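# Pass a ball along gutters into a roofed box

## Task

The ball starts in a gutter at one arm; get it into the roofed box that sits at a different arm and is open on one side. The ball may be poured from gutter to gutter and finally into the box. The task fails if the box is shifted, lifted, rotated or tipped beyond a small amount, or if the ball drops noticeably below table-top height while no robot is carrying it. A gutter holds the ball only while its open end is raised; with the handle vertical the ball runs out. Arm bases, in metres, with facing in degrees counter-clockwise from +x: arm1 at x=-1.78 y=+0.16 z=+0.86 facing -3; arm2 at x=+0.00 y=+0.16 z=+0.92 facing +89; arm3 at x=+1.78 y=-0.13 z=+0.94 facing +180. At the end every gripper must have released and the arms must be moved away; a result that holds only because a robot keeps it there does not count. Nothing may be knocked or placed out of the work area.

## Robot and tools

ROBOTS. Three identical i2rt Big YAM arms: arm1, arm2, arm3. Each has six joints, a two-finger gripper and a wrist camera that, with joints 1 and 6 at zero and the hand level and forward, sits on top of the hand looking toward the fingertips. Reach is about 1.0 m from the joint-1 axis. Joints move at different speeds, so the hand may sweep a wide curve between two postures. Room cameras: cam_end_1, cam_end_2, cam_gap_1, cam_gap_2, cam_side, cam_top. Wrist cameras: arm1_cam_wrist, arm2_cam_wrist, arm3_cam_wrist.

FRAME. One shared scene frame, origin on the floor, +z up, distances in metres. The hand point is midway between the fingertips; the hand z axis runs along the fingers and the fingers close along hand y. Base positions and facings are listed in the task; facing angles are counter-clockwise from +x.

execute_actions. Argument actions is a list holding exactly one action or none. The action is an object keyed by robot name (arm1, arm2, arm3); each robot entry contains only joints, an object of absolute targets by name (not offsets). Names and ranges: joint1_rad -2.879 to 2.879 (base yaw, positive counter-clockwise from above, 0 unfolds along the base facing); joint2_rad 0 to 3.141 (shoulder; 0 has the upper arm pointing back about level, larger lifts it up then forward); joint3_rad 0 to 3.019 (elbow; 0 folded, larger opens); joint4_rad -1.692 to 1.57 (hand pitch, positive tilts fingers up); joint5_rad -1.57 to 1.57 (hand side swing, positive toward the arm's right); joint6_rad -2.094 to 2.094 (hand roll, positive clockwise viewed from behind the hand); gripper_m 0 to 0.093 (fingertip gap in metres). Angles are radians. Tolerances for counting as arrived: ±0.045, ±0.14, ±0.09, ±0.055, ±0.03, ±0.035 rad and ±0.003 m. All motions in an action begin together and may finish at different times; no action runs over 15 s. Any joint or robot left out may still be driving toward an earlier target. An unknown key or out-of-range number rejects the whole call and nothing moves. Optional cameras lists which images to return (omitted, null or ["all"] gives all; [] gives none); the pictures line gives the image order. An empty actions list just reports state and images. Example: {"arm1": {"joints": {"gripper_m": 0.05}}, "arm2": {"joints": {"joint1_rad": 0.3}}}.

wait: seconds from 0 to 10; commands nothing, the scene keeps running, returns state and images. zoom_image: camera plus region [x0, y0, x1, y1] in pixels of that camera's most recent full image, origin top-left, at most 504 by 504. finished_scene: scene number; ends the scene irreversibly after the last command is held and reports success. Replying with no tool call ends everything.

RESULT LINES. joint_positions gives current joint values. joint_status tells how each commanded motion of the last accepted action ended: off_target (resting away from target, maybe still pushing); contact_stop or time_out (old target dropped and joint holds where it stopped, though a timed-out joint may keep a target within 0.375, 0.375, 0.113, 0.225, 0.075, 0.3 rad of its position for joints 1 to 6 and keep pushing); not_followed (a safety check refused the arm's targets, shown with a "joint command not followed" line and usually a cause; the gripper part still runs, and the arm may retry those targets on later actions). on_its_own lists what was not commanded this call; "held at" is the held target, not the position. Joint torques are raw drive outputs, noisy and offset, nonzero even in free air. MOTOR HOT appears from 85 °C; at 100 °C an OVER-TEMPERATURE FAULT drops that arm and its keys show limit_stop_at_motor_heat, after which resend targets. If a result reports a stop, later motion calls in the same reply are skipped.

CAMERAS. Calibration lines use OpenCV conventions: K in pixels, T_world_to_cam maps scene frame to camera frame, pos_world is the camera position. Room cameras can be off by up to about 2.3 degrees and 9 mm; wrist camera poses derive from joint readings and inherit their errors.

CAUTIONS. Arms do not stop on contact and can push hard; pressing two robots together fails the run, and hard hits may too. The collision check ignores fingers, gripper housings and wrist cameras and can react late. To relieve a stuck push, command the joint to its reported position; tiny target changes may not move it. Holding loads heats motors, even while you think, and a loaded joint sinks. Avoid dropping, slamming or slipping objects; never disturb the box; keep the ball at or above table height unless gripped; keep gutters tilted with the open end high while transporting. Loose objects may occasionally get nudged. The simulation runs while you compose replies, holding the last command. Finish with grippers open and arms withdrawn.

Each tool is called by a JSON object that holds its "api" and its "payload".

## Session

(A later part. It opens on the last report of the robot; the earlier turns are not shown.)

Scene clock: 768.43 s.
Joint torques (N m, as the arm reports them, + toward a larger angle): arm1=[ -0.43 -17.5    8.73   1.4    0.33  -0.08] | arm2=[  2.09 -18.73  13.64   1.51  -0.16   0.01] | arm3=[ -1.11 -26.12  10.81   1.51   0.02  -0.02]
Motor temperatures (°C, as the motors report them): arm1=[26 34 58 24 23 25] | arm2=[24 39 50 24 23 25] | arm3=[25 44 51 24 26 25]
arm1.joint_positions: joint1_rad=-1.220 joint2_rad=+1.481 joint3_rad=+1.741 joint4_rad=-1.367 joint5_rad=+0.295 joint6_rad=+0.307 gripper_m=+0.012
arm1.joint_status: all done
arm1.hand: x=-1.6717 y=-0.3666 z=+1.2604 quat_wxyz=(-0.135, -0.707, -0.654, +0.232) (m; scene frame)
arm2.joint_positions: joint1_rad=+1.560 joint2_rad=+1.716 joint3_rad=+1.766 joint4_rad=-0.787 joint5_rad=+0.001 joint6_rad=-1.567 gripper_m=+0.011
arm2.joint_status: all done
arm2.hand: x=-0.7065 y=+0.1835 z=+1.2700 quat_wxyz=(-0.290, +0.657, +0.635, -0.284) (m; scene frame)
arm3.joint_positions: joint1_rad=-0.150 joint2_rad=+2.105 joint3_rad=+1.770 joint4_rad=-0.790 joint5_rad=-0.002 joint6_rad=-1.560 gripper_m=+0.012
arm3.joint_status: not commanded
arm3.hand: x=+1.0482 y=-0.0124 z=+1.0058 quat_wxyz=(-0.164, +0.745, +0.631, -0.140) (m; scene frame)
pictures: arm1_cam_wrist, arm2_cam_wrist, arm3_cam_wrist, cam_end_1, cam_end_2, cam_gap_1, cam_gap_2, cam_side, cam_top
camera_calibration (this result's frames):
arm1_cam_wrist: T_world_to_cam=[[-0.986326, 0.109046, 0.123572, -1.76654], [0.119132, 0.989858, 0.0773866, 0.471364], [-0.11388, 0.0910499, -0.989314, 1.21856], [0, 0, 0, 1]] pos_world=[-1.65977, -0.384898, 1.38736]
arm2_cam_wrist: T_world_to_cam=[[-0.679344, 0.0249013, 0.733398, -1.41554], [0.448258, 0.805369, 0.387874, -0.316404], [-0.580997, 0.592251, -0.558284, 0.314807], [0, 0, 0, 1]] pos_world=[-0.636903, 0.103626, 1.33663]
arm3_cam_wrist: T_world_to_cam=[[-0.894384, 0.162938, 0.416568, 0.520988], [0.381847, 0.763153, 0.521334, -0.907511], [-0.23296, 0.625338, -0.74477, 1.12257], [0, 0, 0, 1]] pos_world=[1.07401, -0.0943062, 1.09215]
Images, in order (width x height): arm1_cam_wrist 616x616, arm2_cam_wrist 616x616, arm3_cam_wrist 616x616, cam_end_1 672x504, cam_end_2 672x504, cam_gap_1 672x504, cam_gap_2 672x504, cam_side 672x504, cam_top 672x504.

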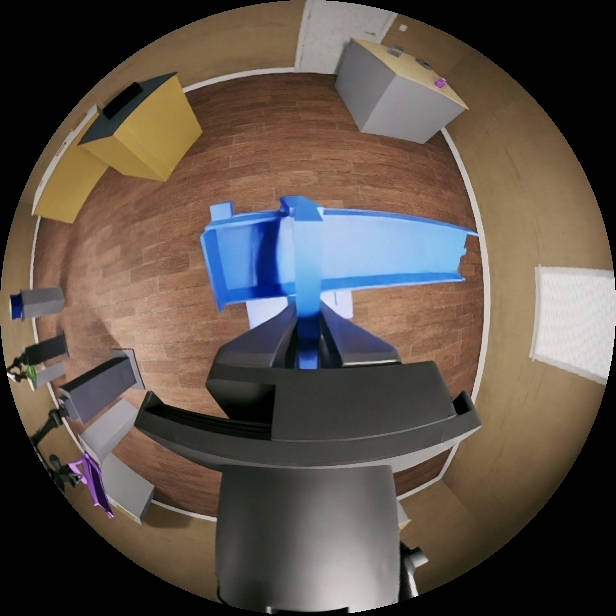

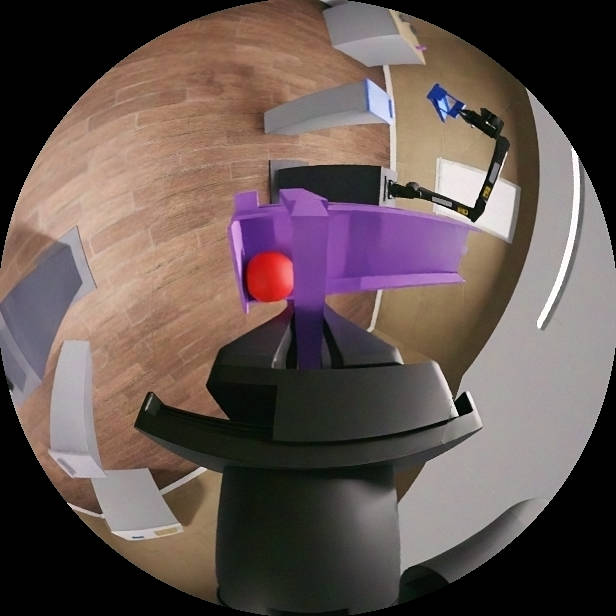

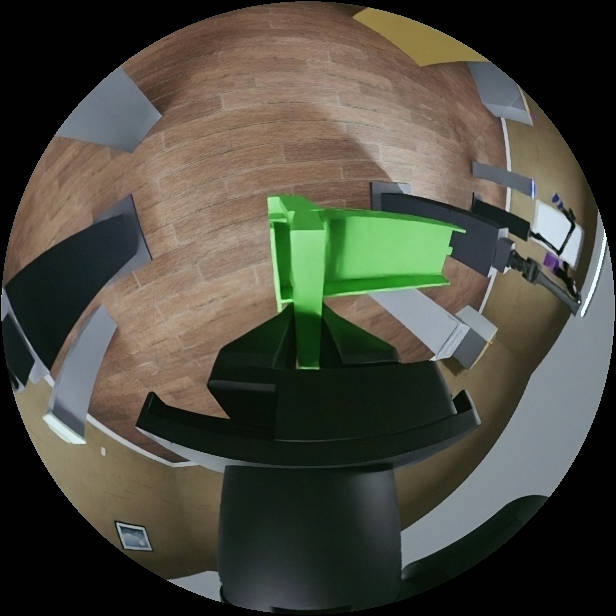

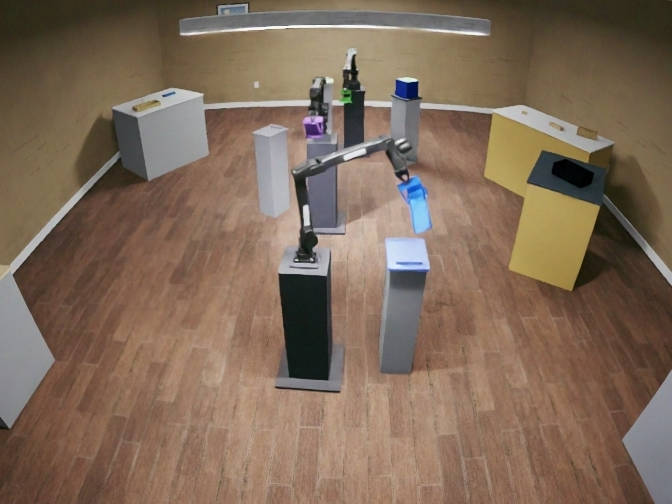

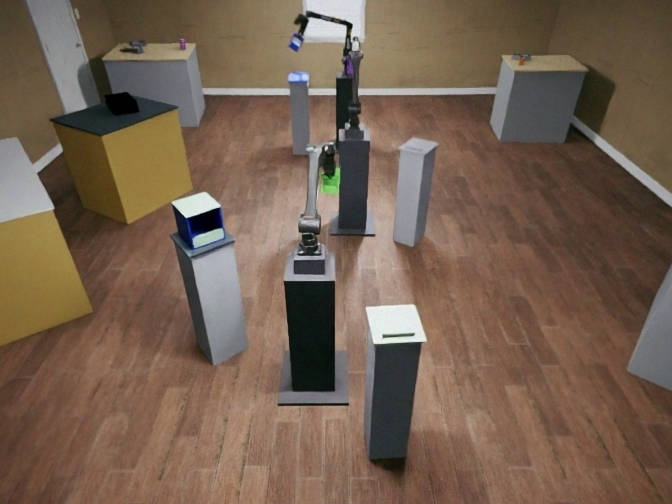

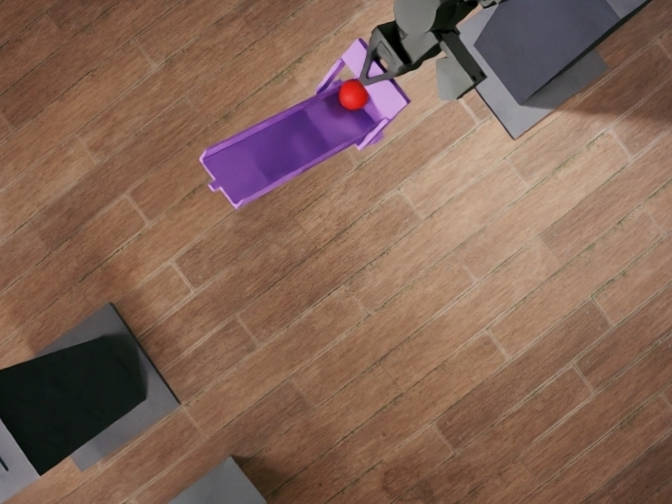

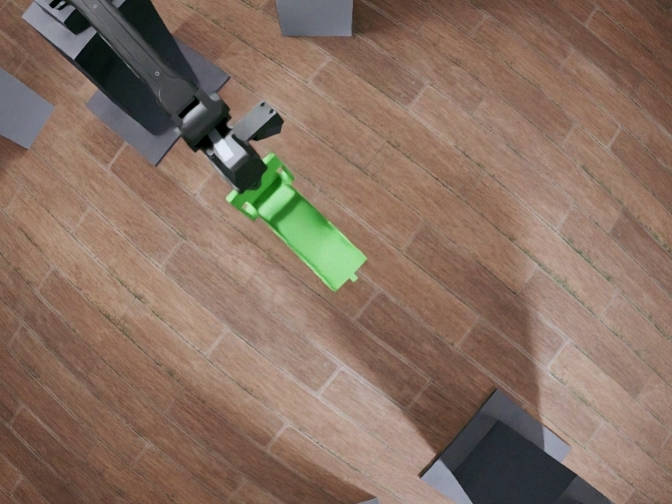

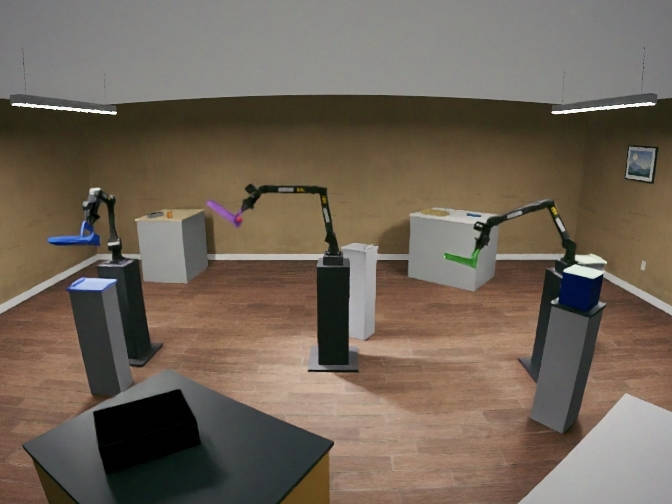

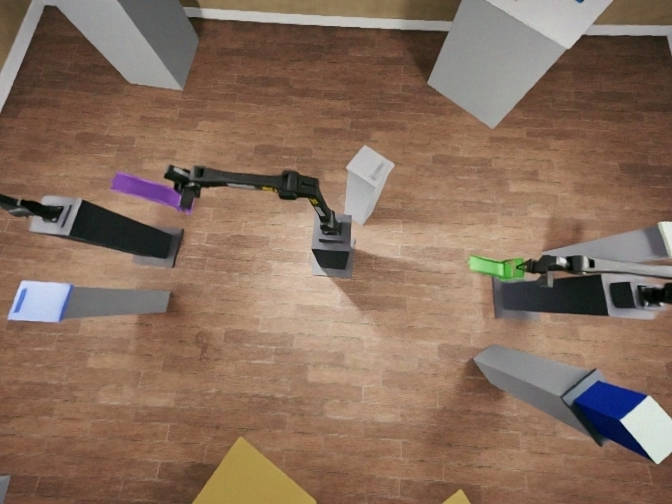

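{"api": "execute_actions", "payload": {"actions": [{"arm1":{"joints":{"joint2_rad":1.86,"joint3_rad":1.82,"joint4_rad":-1.59}},"arm2":{"joints":{"joint1_rad":-1.712,"joint2_rad":1.83,"joint3_rad":2.03,"joint4_rad":-0.9}}}], "cameras": ["cam_gap_2","cam_side","cam_end_1","arm2_cam_wrist"]}}

Scene clock: 797.23 s.
Joint torques (N m, as the arm reports them, + toward a larger angle): arm1=[ -0.24 -22.77  10.15  -0.55   0.49  -0.07] | arm2=[  1.18 -21.92  17.43   1.29  -0.18   0.01] | arm3=[ -1.62 -26.34  11.06   1.5    0.01  -0.04]
Motor temperatures (°C, as the motors report them): arm1=[26 34 57 24 23 25] | arm2=[24 39 52 24 23 25] | arm3=[25 45 51 24 26 25]
arm1.joint_positions: joint1_rad=-1.220 joint2_rad=+1.881 joint3_rad=+1.784 joint4_rad=-1.576 joint5_rad=+0.292 joint6_rad=+0.307 gripper_m=+0.012
arm1.joint_status: all done
arm1.hand: x=-1.6635 y=-0.3917 z=+1.0576 quat_wxyz=(+0.113, -0.696, -0.701, +0.105) (m; scene frame)
arm2.joint_positions: joint1_rad=-1.710 joint2_rad=+1.858 joint3_rad=+1.970 joint4_rad=-0.893 joint5_rad=+0.001 joint6_rad=-1.568 gripper_m=+0.011
arm2.joint_status: all done
arm2.hand: x=+0.7396 y=+0.0451 z=+1.2635 quat_wxyz=(-0.249, +0.599, -0.703, +0.293) (m; scene frame)
arm3.joint_positions: joint1_rad=-0.150 joint2_rad=+2.105 joint3_rad=+1.770 joint4_rad=-0.790 joint5_rad=-0.002 joint6_rad=-1.560 gripper_m=+0.012
arm3.joint_status: not commanded
arm3.hand: x=+1.0482 y=-0.0124 z=+1.0058 quat_wxyz=(-0.164, +0.745, +0.631, -0.140) (m; scene frame)
pictures: arm2_cam_wrist, cam_end_1, cam_gap_2, cam_side
camera_calibration (this result's frames):
arm2_cam_wrist: T_world_to_cam=[[0.703519, -0.112242, 0.701757, -1.40151], [-0.529069, -0.742008, 0.411717, -0.0882036], [0.474497, -0.660928, -0.5814, 0.538399], [0, 0, 0, 1]] pos_world=[0.683857, 0.133087, 1.33286]
Images, in order (width x height): arm2_cam_wrist 616x616, cam_end_1 672x504, cam_gap_2 672x504, cam_side 672x504.

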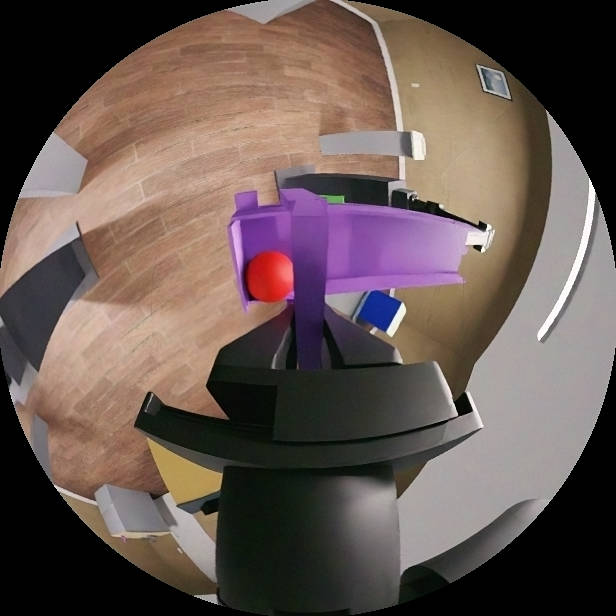

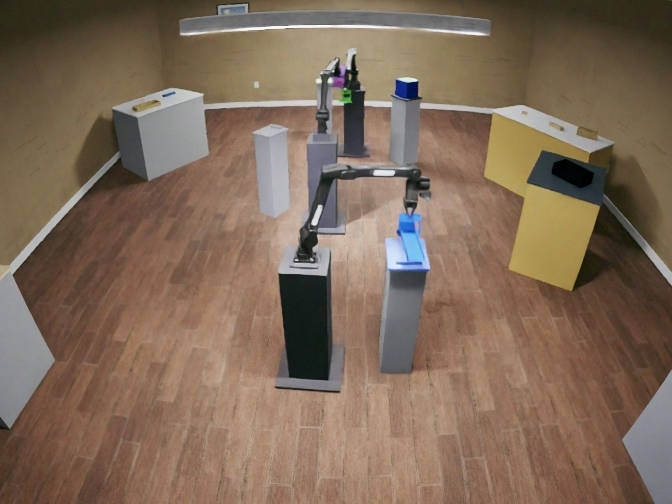

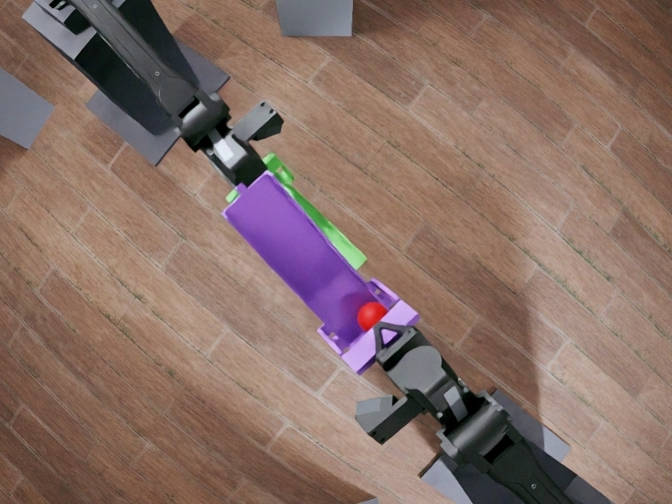

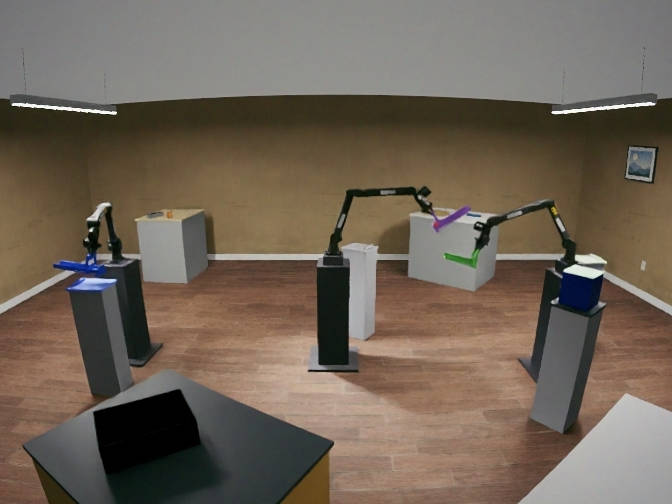

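{"api": "execute_actions", "payload": {"actions": [{"arm1":{"joints":{"joint2_rad":1.905,"joint3_rad":1.66,"joint4_rad":-1.42}},"arm2":{"joints":{"joint3_rad":2.2,"joint4_rad":-1.3}}}], "cameras": ["cam_gap_2","cam_side","cam_end_1","arm1_cam_wrist"]}}

Scene clock: 822.10 s.
Joint torques (N m, as the arm reports them, + toward a larger angle): arm1=[ -0.33 -21.95   7.54   0.3    0.47  -0.06] | arm2=[  1.46 -19.63  15.54   0.91  -0.17   0.  ] | arm3=[ -0.9  -25.98  10.91   1.67   0.03  -0.01]
Motor temperatures (°C, as the motors report them): arm1=[26 36 59 24 23 25] | arm2=[24 41 56 24 23 25] | arm3=[25 45 52 24 26 25]
arm1.joint_positions: joint1_rad=-1.220 joint2_rad=+1.917 joint3_rad=+1.657 joint4_rad=-1.430 joint5_rad=+0.293 joint6_rad=+0.307 gripper_m=+0.012
arm1.joint_status: all done
arm1.hand: x=-1.6645 y=-0.3887 z=+0.9902 quat_wxyz=(+0.120, -0.695, -0.702, +0.101) (m; scene frame)
arm2.joint_positions: joint1_rad=-1.710 joint2_rad=+1.839 joint3_rad=+2.150 joint4_rad=-1.290 joint5_rad=+0.001 joint6_rad=-1.568 gripper_m=+0.011
arm2.joint_status: all done
arm2.hand: x=+0.6803 y=+0.0546 z=+1.3102 quat_wxyz=(-0.188, +0.620, -0.728, +0.222) (m; scene frame)
arm3.joint_positions: joint1_rad=-0.150 joint2_rad=+2.105 joint3_rad=+1.770 joint4_rad=-0.790 joint5_rad=-0.002 joint6_rad=-1.560 gripper_m=+0.012
arm3.joint_status: not commanded
arm3.hand: x=+1.0482 y=-0.0124 z=+1.0058 quat_wxyz=(-0.164, +0.745, +0.631, -0.140) (m; scene frame)
pictures: arm1_cam_wrist, cam_end_1, cam_gap_2, cam_side
camera_calibration (this result's frames):
arm1_cam_wrist: T_world_to_cam=[[-0.947815, -0.0180891, 0.318306, -1.90174], [0.175333, 0.804282, 0.567793, 0.0491139], [-0.266278, 0.593973, -0.759139, 0.668002], [0, 0, 0, 1]] pos_world=[-1.63324, -0.470677, 1.08456]
Images, in order (width x height): arm1_cam_wrist 616x616, cam_end_1 672x504, cam_gap_2 672x504, cam_side 672x504.

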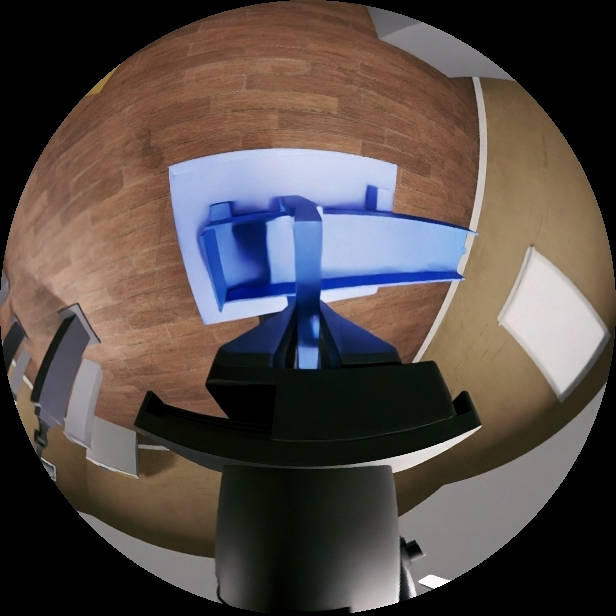

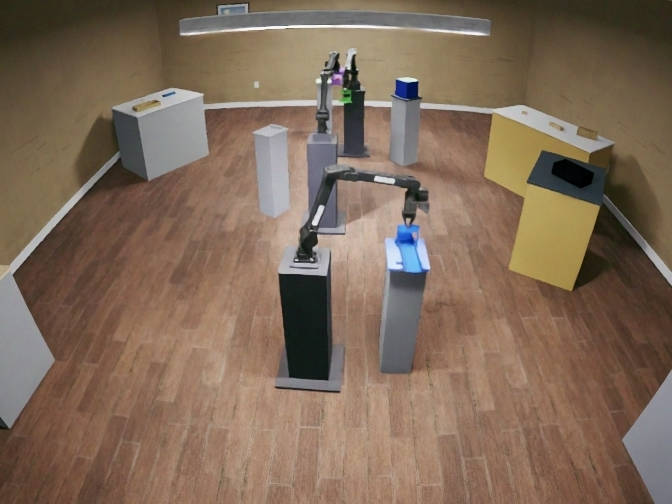

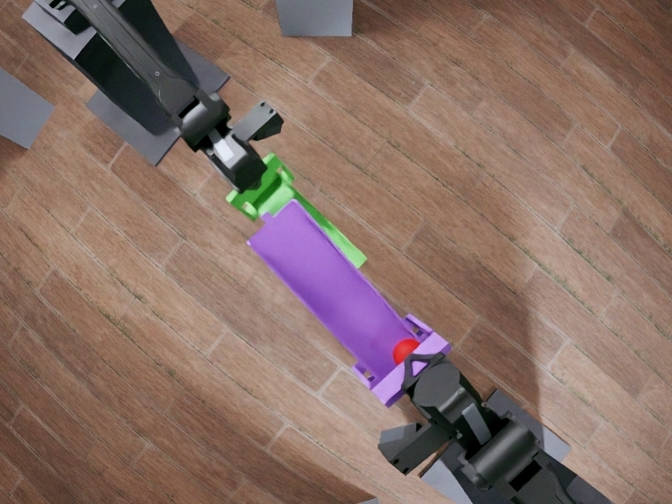

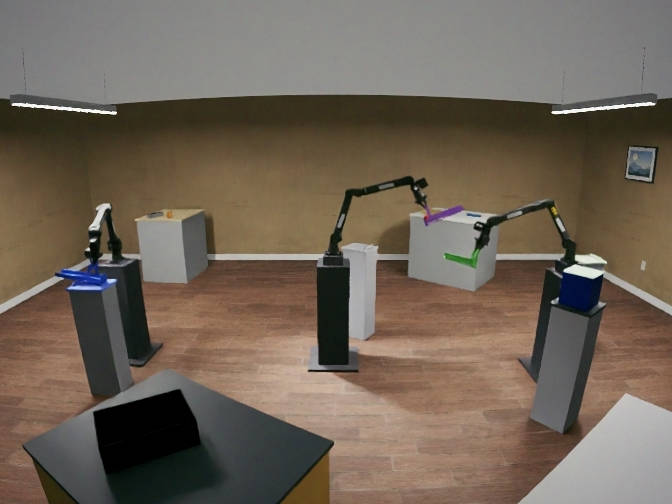

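{"api": "execute_actions", "payload": {"actions": [{"arm1":{"joints":{"gripper_m":0.07}},"arm2":{"joints":{"joint2_rad":2.0}}}], "cameras": ["cam_gap_2","cam_side","arm1_cam_wrist"]}}

{"api": "zoom_image", "payload": {"camera": "cam_side", "region": [380, 170, 540, 290]}}

Scene clock: 843.27 s.
Joint torques (N m, as the arm reports them, + toward a larger angle): arm1=[ -0.31 -22.31   7.58   0.26   0.3   -0.06] | arm2=[  1.46 -24.25  14.69   0.66  -0.17  -0.02] | arm3=[ -0.92 -26.65  10.77   1.64   0.03  -0.01]
Motor temperatures (°C, as the motors report them): arm1=[26 36 55 24 23 25] | arm2=[24 40 55 24 23 25] | arm3=[25 46 52 24 26 25]
arm1.joint_positions: joint1_rad=-1.220 joint2_rad=+1.917 joint3_rad=+1.657 joint4_rad=-1.430 joint5_rad=+0.297 joint6_rad=+0.307 gripper_m=+0.070
arm1.joint_status: all done
arm1.hand: x=-1.6649 y=-0.3889 z=+0.9904 quat_wxyz=(+0.121, -0.695, -0.702, +0.103) (m; scene frame)
arm2.joint_positions: joint1_rad=-1.710 joint2_rad=+2.034 joint3_rad=+2.162 joint4_rad=-1.291 joint5_rad=+0.001 joint6_rad=-1.568 gripper_m=+0.011
arm2.joint_status: all done
arm2.hand: x=+0.7195 y=+0.0481 z=+1.1811 quat_wxyz=(-0.130, +0.635, -0.746, +0.155) (m; scene frame)
arm3.joint_positions: joint1_rad=-0.150 joint2_rad=+2.105 joint3_rad=+1.770 joint4_rad=-0.790 joint5_rad=-0.002 joint6_rad=-1.560 gripper_m=+0.012
arm3.joint_status: not commanded
arm3.hand: x=+1.0482 y=-0.0124 z=+1.0058 quat_wxyz=(-0.164, +0.745, +0.631, -0.140) (m; scene frame)
pictures: arm1_cam_wrist, cam_gap_2, cam_side
camera_calibration (this result's frames):
arm1_cam_wrist: T_world_to_cam=[[-0.946642, -0.0185271, 0.321754, -1.9038], [0.17671, 0.805062, 0.566258, 0.0533204], [-0.269523, 0.592901, -0.758832, 0.662016], [0, 0, 0, 1]] pos_world=[-1.63321, -0.470708, 1.08472]
Images, in order (width x height): arm1_cam_wrist 616x616, cam_gap_2 672x504, cam_side 672x504.

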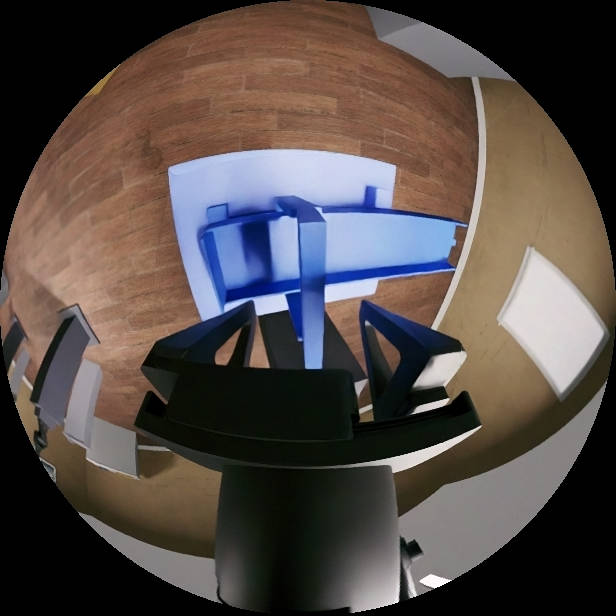

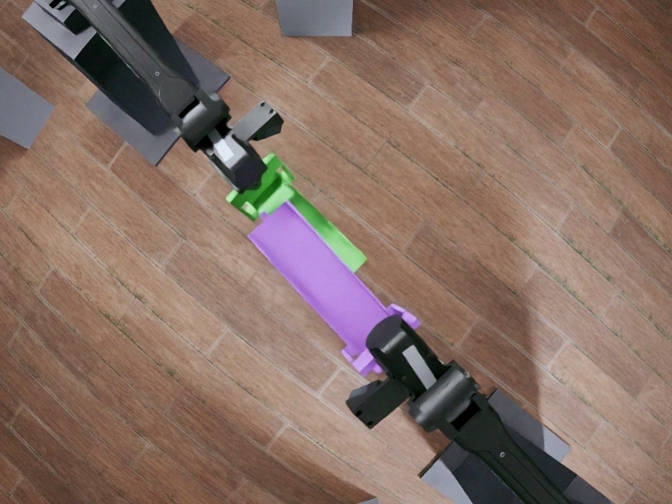

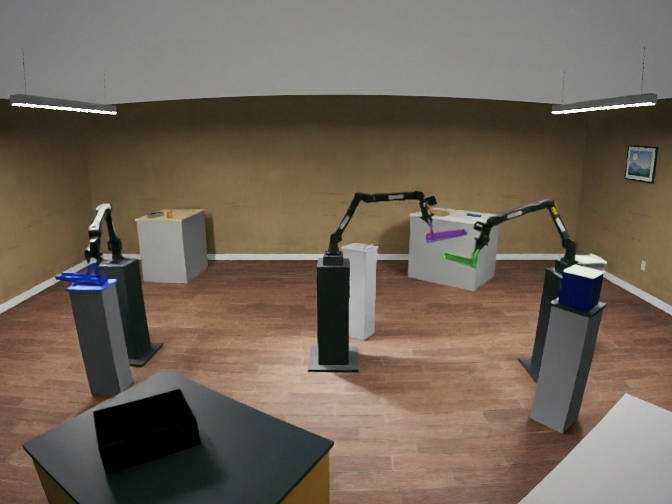

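Region (380, 170, 540, 290) of cam_side's 672x504 image, scaled by 3.150, with more detail than that image has; it fills the top 378 rows of this view, and the rest is white.

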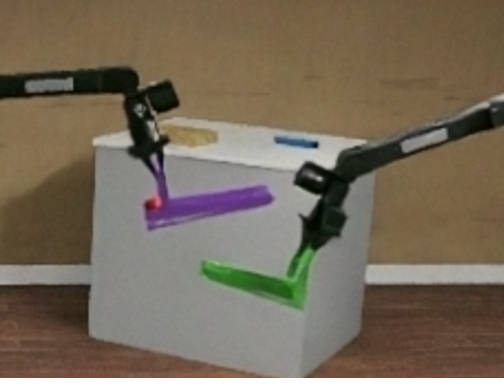

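{"api": "execute_actions", "payload": {"actions": [{"arm1":{"joints":{"joint2_rad":1.5,"joint3_rad":1.657}},"arm2":{"joints":{"joint1_rad":-1.737,"joint4_rad":-1.42}}}], "cameras": ["cam_gap_2","cam_side","arm2_cam_wrist","arm3_cam_wrist"]}}

{"api": "zoom_image", "payload": {"camera": "cam_side", "region": [380, 170, 540, 290]}}

Scene clock: 868.33 s.
Joint torques (N m, as the arm reports them, + toward a larger angle): arm1=[ -0.26 -14.26   8.05   0.91   0.28  -0.08] | arm2=[  1.55 -23.92  14.48   0.36  -0.19  -0.02] | arm3=[ -0.6  -26.24  11.09   1.46   0.05  -0.01]
Motor temperatures (°C, as the motors report them): arm1=[26 36 53 24 23 25] | arm2=[24 43 54 24 23 25] | arm3=[25 46 52 24 26 25]
arm1.joint_positions: joint1_rad=-1.220 joint2_rad=+1.499 joint3_rad=+1.657 joint4_rad=-1.430 joint5_rad=+0.297 joint6_rad=+0.307 gripper_m=+0.070
arm1.joint_status: all done
arm1.hand: x=-1.6782 y=-0.3459 z=+1.2070 quat_wxyz=(-0.062, -0.710, -0.673, +0.198) (m; scene frame)
arm2.joint_positions: joint1_rad=-1.735 joint2_rad=+2.034 joint3_rad=+2.162 joint4_rad=-1.408 joint5_rad=+0.001 joint6_rad=-1.568 gripper_m=+0.011
arm2.joint_status: all done
arm2.hand: x=+0.6897 y=+0.0349 z=+1.1714 quat_wxyz=(-0.091, +0.632, -0.761, +0.112) (m; scene frame)
arm3.joint_positions: joint1_rad=-0.150 joint2_rad=+2.105 joint3_rad=+1.770 joint4_rad=-0.790 joint5_rad=-0.002 joint6_rad=-1.560 gripper_m=+0.012
arm3.joint_status: not commanded
arm3.hand: x=+1.0482 y=-0.0124 z=+1.0058 quat_wxyz=(-0.164, +0.745, +0.631, -0.140) (m; scene frame)
pictures: arm2_cam_wrist, arm3_cam_wrist, cam_gap_2, cam_side
camera_calibration (this result's frames):
arm2_cam_wrist: T_world_to_cam=[[0.945376, -0.176202, 0.274256, -0.966712], [-0.305452, -0.77267, 0.556489, -0.406994], [0.113855, -0.609864, -0.784285, 0.986366], [0, 0, 0, 1]] pos_world=[0.677287, 0.116741, 1.26521]
arm3_cam_wrist: T_world_to_cam=[[-0.894384, 0.162938, 0.416568, 0.520988], [0.381847, 0.763153, 0.521334, -0.907511], [-0.23296, 0.625338, -0.74477, 1.12257], [0, 0, 0, 1]] pos_world=[1.07401, -0.0943062, 1.09215]
Images, in order (width x height): arm2_cam_wrist 616x616, arm3_cam_wrist 616x616, cam_gap_2 672x504, cam_side 672x504.

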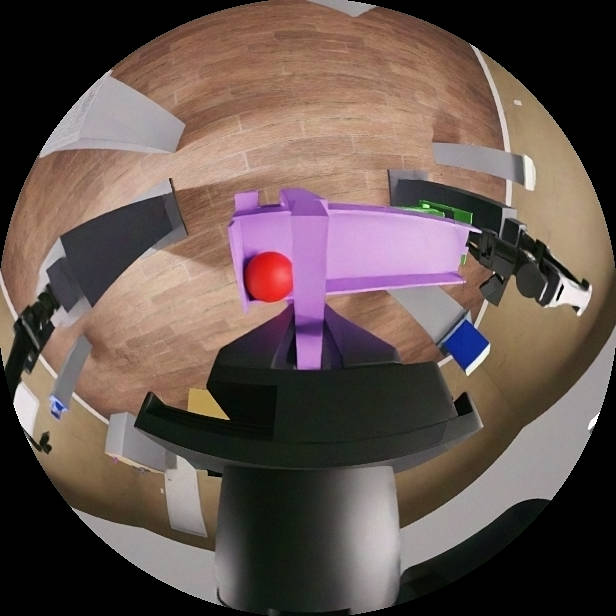

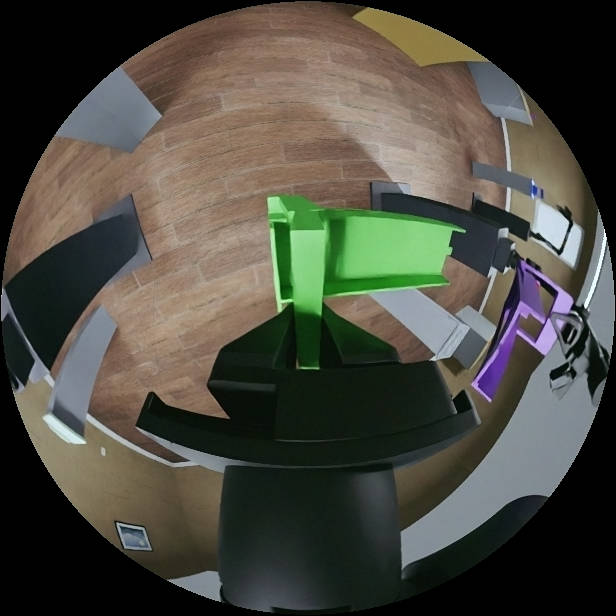

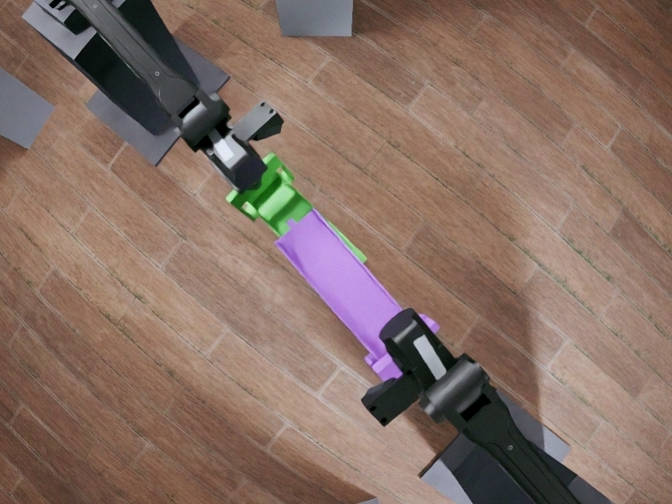

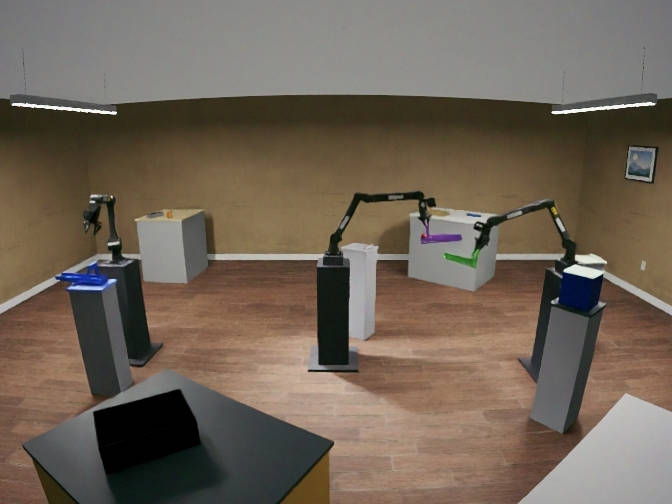

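Region (380, 170, 540, 290) of cam_side's 672x504 image, scaled by 3.150, with more detail than that image has; it fills the top 378 rows of this view, and the rest is white.

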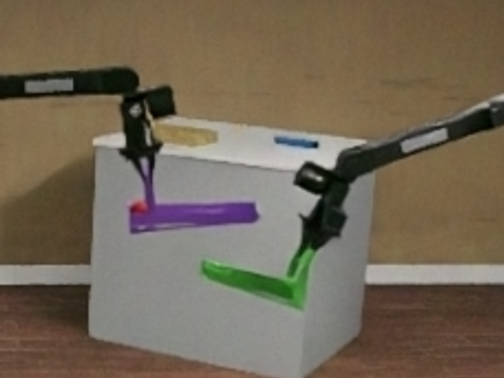

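{"api": "execute_actions", "payload": {"actions": [{"arm3":{"joints":{"joint4_rad":-0.91}},"arm1":{"joints":{"joint2_rad":1.2,"joint3_rad":1.2,"joint4_rad":-1.0,"gripper_m":0.09}}}], "cameras": []}}

{"api": "execute_actions", "payload": {"actions": [{"arm3":{"joints":{"joint3_rad":1.92}}}], "cameras": ["cam_gap_2","cam_side"]}}

{"api": "zoom_image", "payload": {"camera": "cam_side", "region": [380, 170, 540, 290]}}

Scene clock: 911.80 s.
Joint torques (N m, as the arm reports them, + toward a larger angle): arm1=[-0.32 -8.82  8.12  1.66  0.25 -0.09] | arm2=[  1.46 -23.99  14.5    0.35  -0.18  -0.03] | arm3=[ -0.51 -26.66  10.99   0.78  -0.02  -0.07]
Motor temperatures (°C, as the motors report them): arm1=[26 33 53 24 23 25] | arm2=[24 44 54 23 23 25] | arm3=[25 47 53 24 26 25]
arm1.joint_positions: joint1_rad=-1.220 joint2_rad=+1.198 joint3_rad=+1.205 joint4_rad=-1.021 joint5_rad=+0.297 joint6_rad=+0.307 gripper_m=+0.090
arm1.joint_status: all done
arm1.hand: x=-1.6943 y=-0.2935 z=+1.1701 quat_wxyz=(-0.175, -0.704, -0.641, +0.252) (m; scene frame)
arm2.joint_positions: joint1_rad=-1.735 joint2_rad=+2.034 joint3_rad=+2.162 joint4_rad=-1.408 joint5_rad=+0.001 joint6_rad=-1.568 gripper_m=+0.011
arm2.joint_status: not commanded
arm2.hand: x=+0.6897 y=+0.0349 z=+1.1714 quat_wxyz=(-0.091, +0.632, -0.761, +0.112) (m; scene frame)
arm3.joint_positions: joint1_rad=-0.150 joint2_rad=+2.105 joint3_rad=+1.770 joint4_rad=-0.905 joint5_rad=-0.002 joint6_rad=-1.560 gripper_m=+0.012
arm3.joint_status: all done
arm3.hand: x=+1.0743 y=-0.0165 z=+0.9954 quat_wxyz=(-0.121, +0.753, +0.638, -0.103) (m; scene frame)
pictures: none
No camera images: the call's "cameras" was empty. Leave "cameras" out to get every camera's image.

Scene clock: 912.87 s.
Joint torques (N m, as the arm reports them, + toward a larger angle): arm1=[-0.22 -9.21  8.13  1.68  0.25 -0.08] | arm2=[  1.49 -23.99  14.49   0.37  -0.18  -0.03] | arm3=[ -1.15 -26.45  11.54   0.97  -0.04  -0.07]
Motor temperatures (°C, as the motors report them): arm1=[26 33 53 24 23 25] | arm2=[24 44 54 23 23 25] | arm3=[25 47 53 24 26 25]
arm1.joint_positions: joint1_rad=-1.220 joint2_rad=+1.198 joint3_rad=+1.205 joint4_rad=-1.021 joint5_rad=+0.297 joint6_rad=+0.307 gripper_m=+0.090
arm1.joint_status: not commanded
arm1.hand: x=-1.6943 y=-0.2935 z=+1.1701 quat_wxyz=(-0.175, -0.704, -0.641, +0.252) (m; scene frame)
arm2.joint_positions: joint1_rad=-1.735 joint2_rad=+2.034 joint3_rad=+2.162 joint4_rad=-1.408 joint5_rad=+0.001 joint6_rad=-1.568 gripper_m=+0.011
arm2.joint_status: not commanded
arm2.hand: x=+0.6897 y=+0.0349 z=+1.1714 quat_wxyz=(-0.091, +0.632, -0.761, +0.112) (m; scene frame)
arm3.joint_positions: joint1_rad=-0.150 joint2_rad=+2.104 joint3_rad=+1.871 joint4_rad=-0.911 joint5_rad=-0.002 joint6_rad=-1.560 gripper_m=+0.012
arm3.joint_status: all done
arm3.hand: x=+1.0417 y=-0.0115 z=+1.0407 quat_wxyz=(-0.156, +0.747, +0.633, -0.134) (m; scene frame)
pictures: cam_gap_2, cam_side
Images, in order (width x height): cam_gap_2 672x504, cam_side 672x504.

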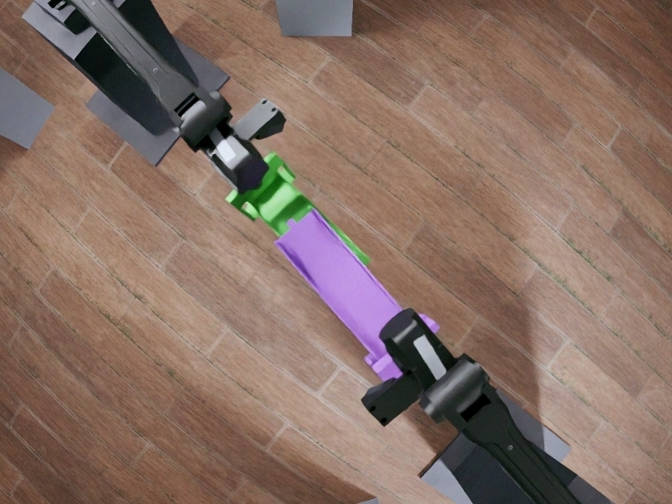

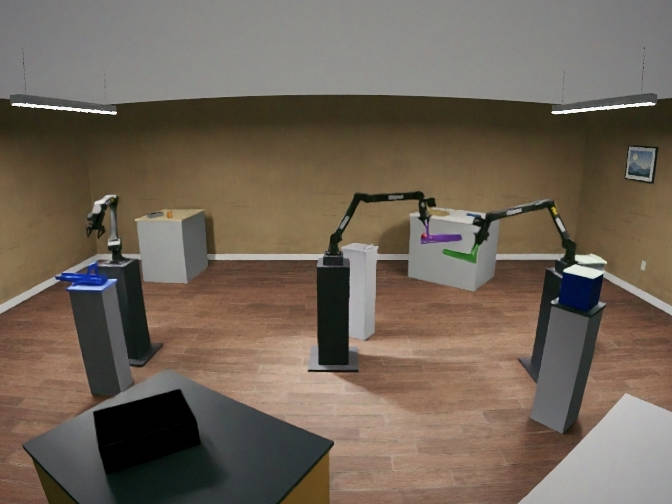

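Region (380, 170, 540, 290) of cam_side's 672x504 image, scaled by 3.150, with more detail than that image has; it fills the top 378 rows of this view, and the rest is white.

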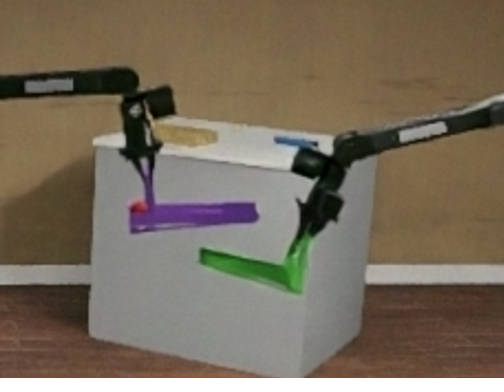

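{"api": "execute_actions", "payload": {"actions": [{"arm2":{"joints":{"joint4_rad":-1.6}}}], "cameras": ["cam_gap_2","cam_side","arm2_cam_wrist"]}}

Scene clock: 923.17 s.
Joint torques (N m, as the arm reports them, + toward a larger angle): arm1=[-0.34 -9.17  8.14  1.69  0.25 -0.08] | arm2=[  1.53 -23.27  14.14  -0.06  -0.19  -0.04] | arm3=[ -1.19 -27.21  11.7    1.01   0.01  -0.01]
Motor temperatures (°C, as the motors report them): arm1=[26 32 53 24 23 25] | arm2=[24 44 55 23 23 25] | arm3=[25 48 54 24 26 25]
arm1.joint_positions: joint1_rad=-1.220 joint2_rad=+1.198 joint3_rad=+1.205 joint4_rad=-1.021 joint5_rad=+0.297 joint6_rad=+0.307 gripper_m=+0.090
arm1.joint_status: not commanded
arm1.hand: x=-1.6943 y=-0.2935 z=+1.1701 quat_wxyz=(-0.175, -0.704, -0.641, +0.252) (m; scene frame)
arm2.joint_positions: joint1_rad=-1.735 joint2_rad=+2.034 joint3_rad=+2.162 joint4_rad=-1.587 joint5_rad=+0.001 joint6_rad=-1.568 gripper_m=+0.011
arm2.joint_status: all done
arm2.hand: x=+0.6474 y=+0.0427 z=+1.1627 quat_wxyz=(-0.034, +0.638, -0.768, +0.044) (m; scene frame)
arm3.joint_positions: joint1_rad=-0.150 joint2_rad=+2.104 joint3_rad=+1.871 joint4_rad=-0.911 joint5_rad=-0.002 joint6_rad=-1.560 gripper_m=+0.012
arm3.joint_status: not commanded
arm3.hand: x=+1.0417 y=-0.0115 z=+1.0407 quat_wxyz=(-0.156, +0.747, +0.633, -0.134) (m; scene frame)
pictures: arm2_cam_wrist, cam_gap_2, cam_side
camera_calibration (this result's frames):
arm2_cam_wrist: T_world_to_cam=[[0.978192, -0.182729, 0.098744, -0.739815], [-0.205916, -0.790959, 0.576179, -0.495629], [-0.027182, -0.583947, -0.811337, 1.11076], [0, 0, 0, 1]] pos_world=[0.651816, 0.12142, 1.25983]
Images, in order (width x height): arm2_cam_wrist 616x616, cam_gap_2 672x504, cam_side 672x504.

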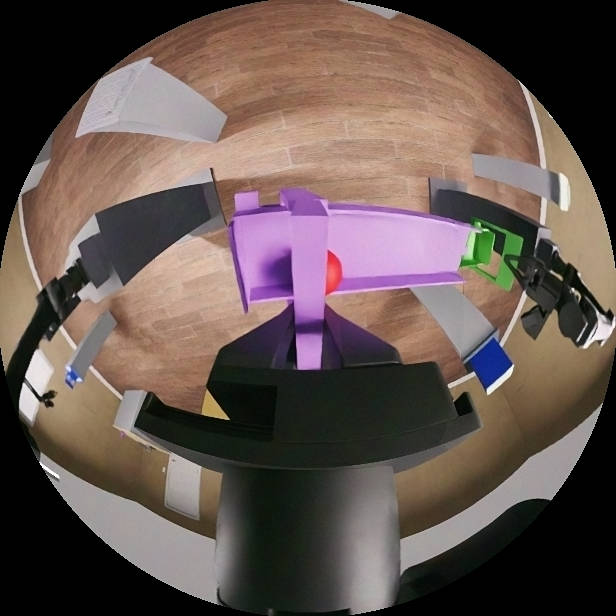

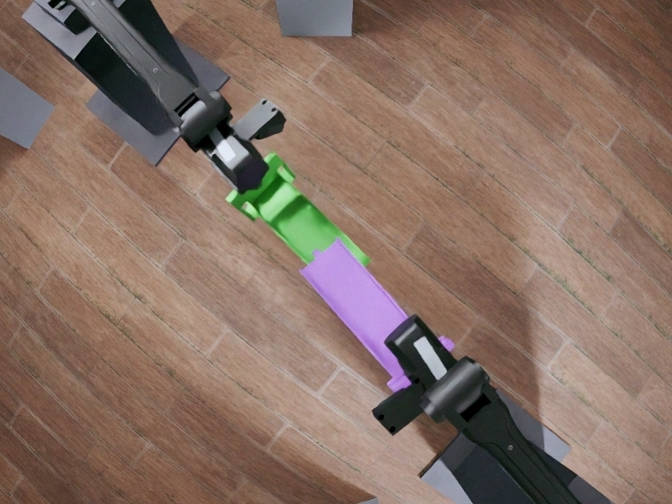

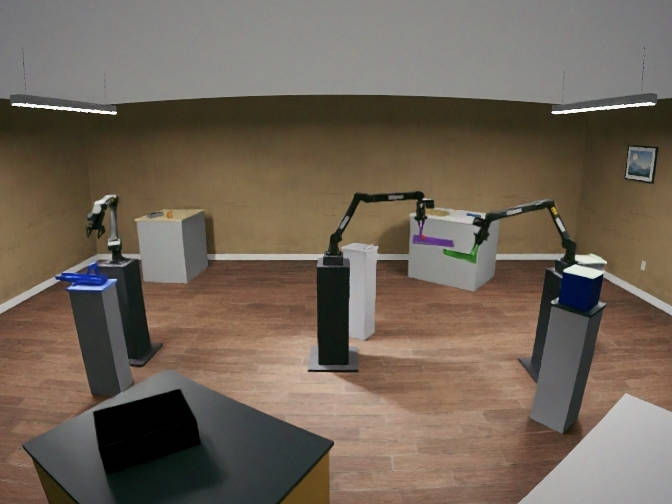

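{"api": "execute_actions", "payload": {"actions": [], "cameras": ["cam_gap_2","cam_side","arm3_cam_wrist"]}}

Scene clock: 933.97 s.
Joint torques (N m, as the arm reports them, + toward a larger angle): arm1=[-0.36 -9.24  8.13  1.67  0.25 -0.09] | arm2=[  1.51 -23.57  14.13   0.05  -0.19  -0.04] | arm3=[ -0.44 -26.84  11.76   0.93  -0.14  -0.02]
Motor temperatures (°C, as the motors report them): arm1=[26 32 53 25 23 25] | arm2=[24 45 54 23 23 25] | arm3=[25 48 55 24 26 25]
arm1.joint_positions: joint1_rad=-1.220 joint2_rad=+1.198 joint3_rad=+1.205 joint4_rad=-1.021 joint5_rad=+0.297 joint6_rad=+0.307 gripper_m=+0.090
arm1.joint_status: not commanded
arm1.hand: x=-1.6943 y=-0.2935 z=+1.1701 quat_wxyz=(-0.175, -0.704, -0.641, +0.252) (m; scene frame)
arm2.joint_positions: joint1_rad=-1.735 joint2_rad=+2.034 joint3_rad=+2.162 joint4_rad=-1.589 joint5_rad=+0.001 joint6_rad=-1.568 gripper_m=+0.011
arm2.joint_status: all done
arm2.hand: x=+0.6470 y=+0.0427 z=+1.1626 quat_wxyz=(-0.033, +0.638, -0.768, +0.043) (m; scene frame)
arm3.joint_positions: joint1_rad=-0.150 joint2_rad=+2.104 joint3_rad=+1.871 joint4_rad=-0.914 joint5_rad=+0.000 joint6_rad=-1.562 gripper_m=+0.012
arm3.joint_status: not commanded
arm3.hand: x=+1.0424 y=-0.0113 z=+1.0404 quat_wxyz=(-0.156, +0.747, +0.633, -0.132) (m; scene frame)
pictures: arm3_cam_wrist, cam_gap_2, cam_side
camera_calibration (this result's frames):
arm3_cam_wrist: T_world_to_cam=[[-0.904167, 0.162634, 0.395009, 0.533862], [0.368701, 0.764099, 0.52935, -0.91884], [-0.215736, 0.624261, -0.750837, 1.13468], [0, 0, 0, 1]] pos_world=[1.06627, -0.0930763, 1.12747]
Images, in order (width x height): arm3_cam_wrist 616x616, cam_gap_2 672x504, cam_side 672x504.

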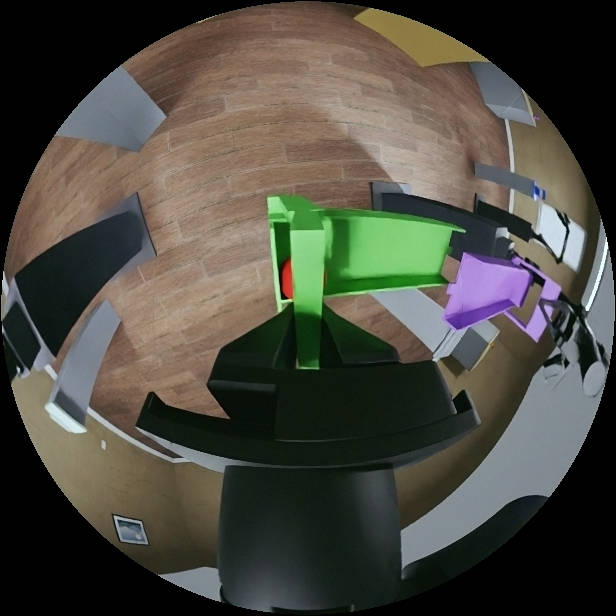

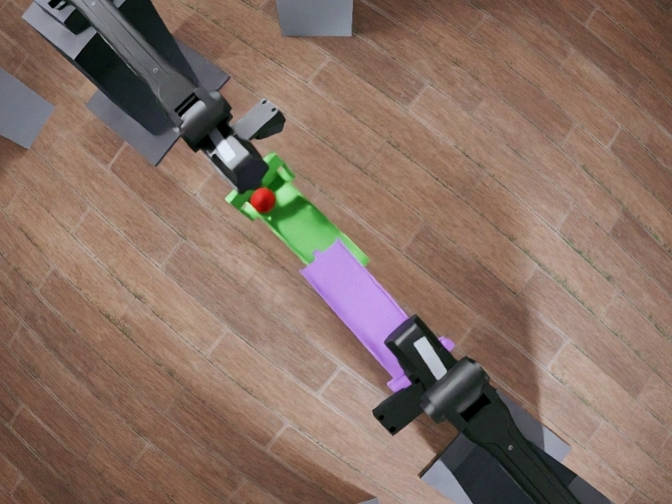

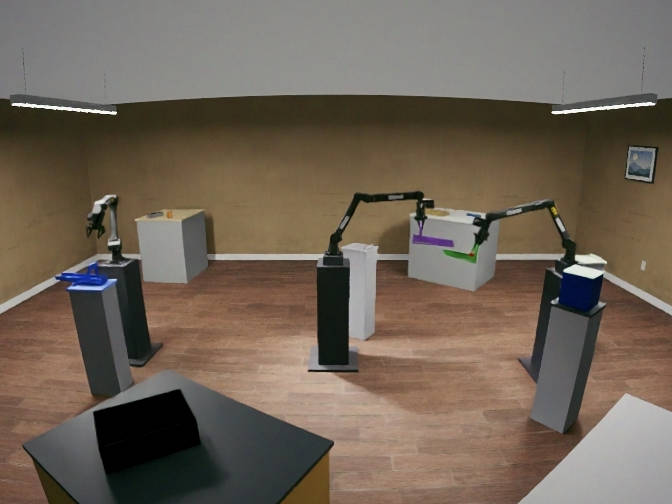

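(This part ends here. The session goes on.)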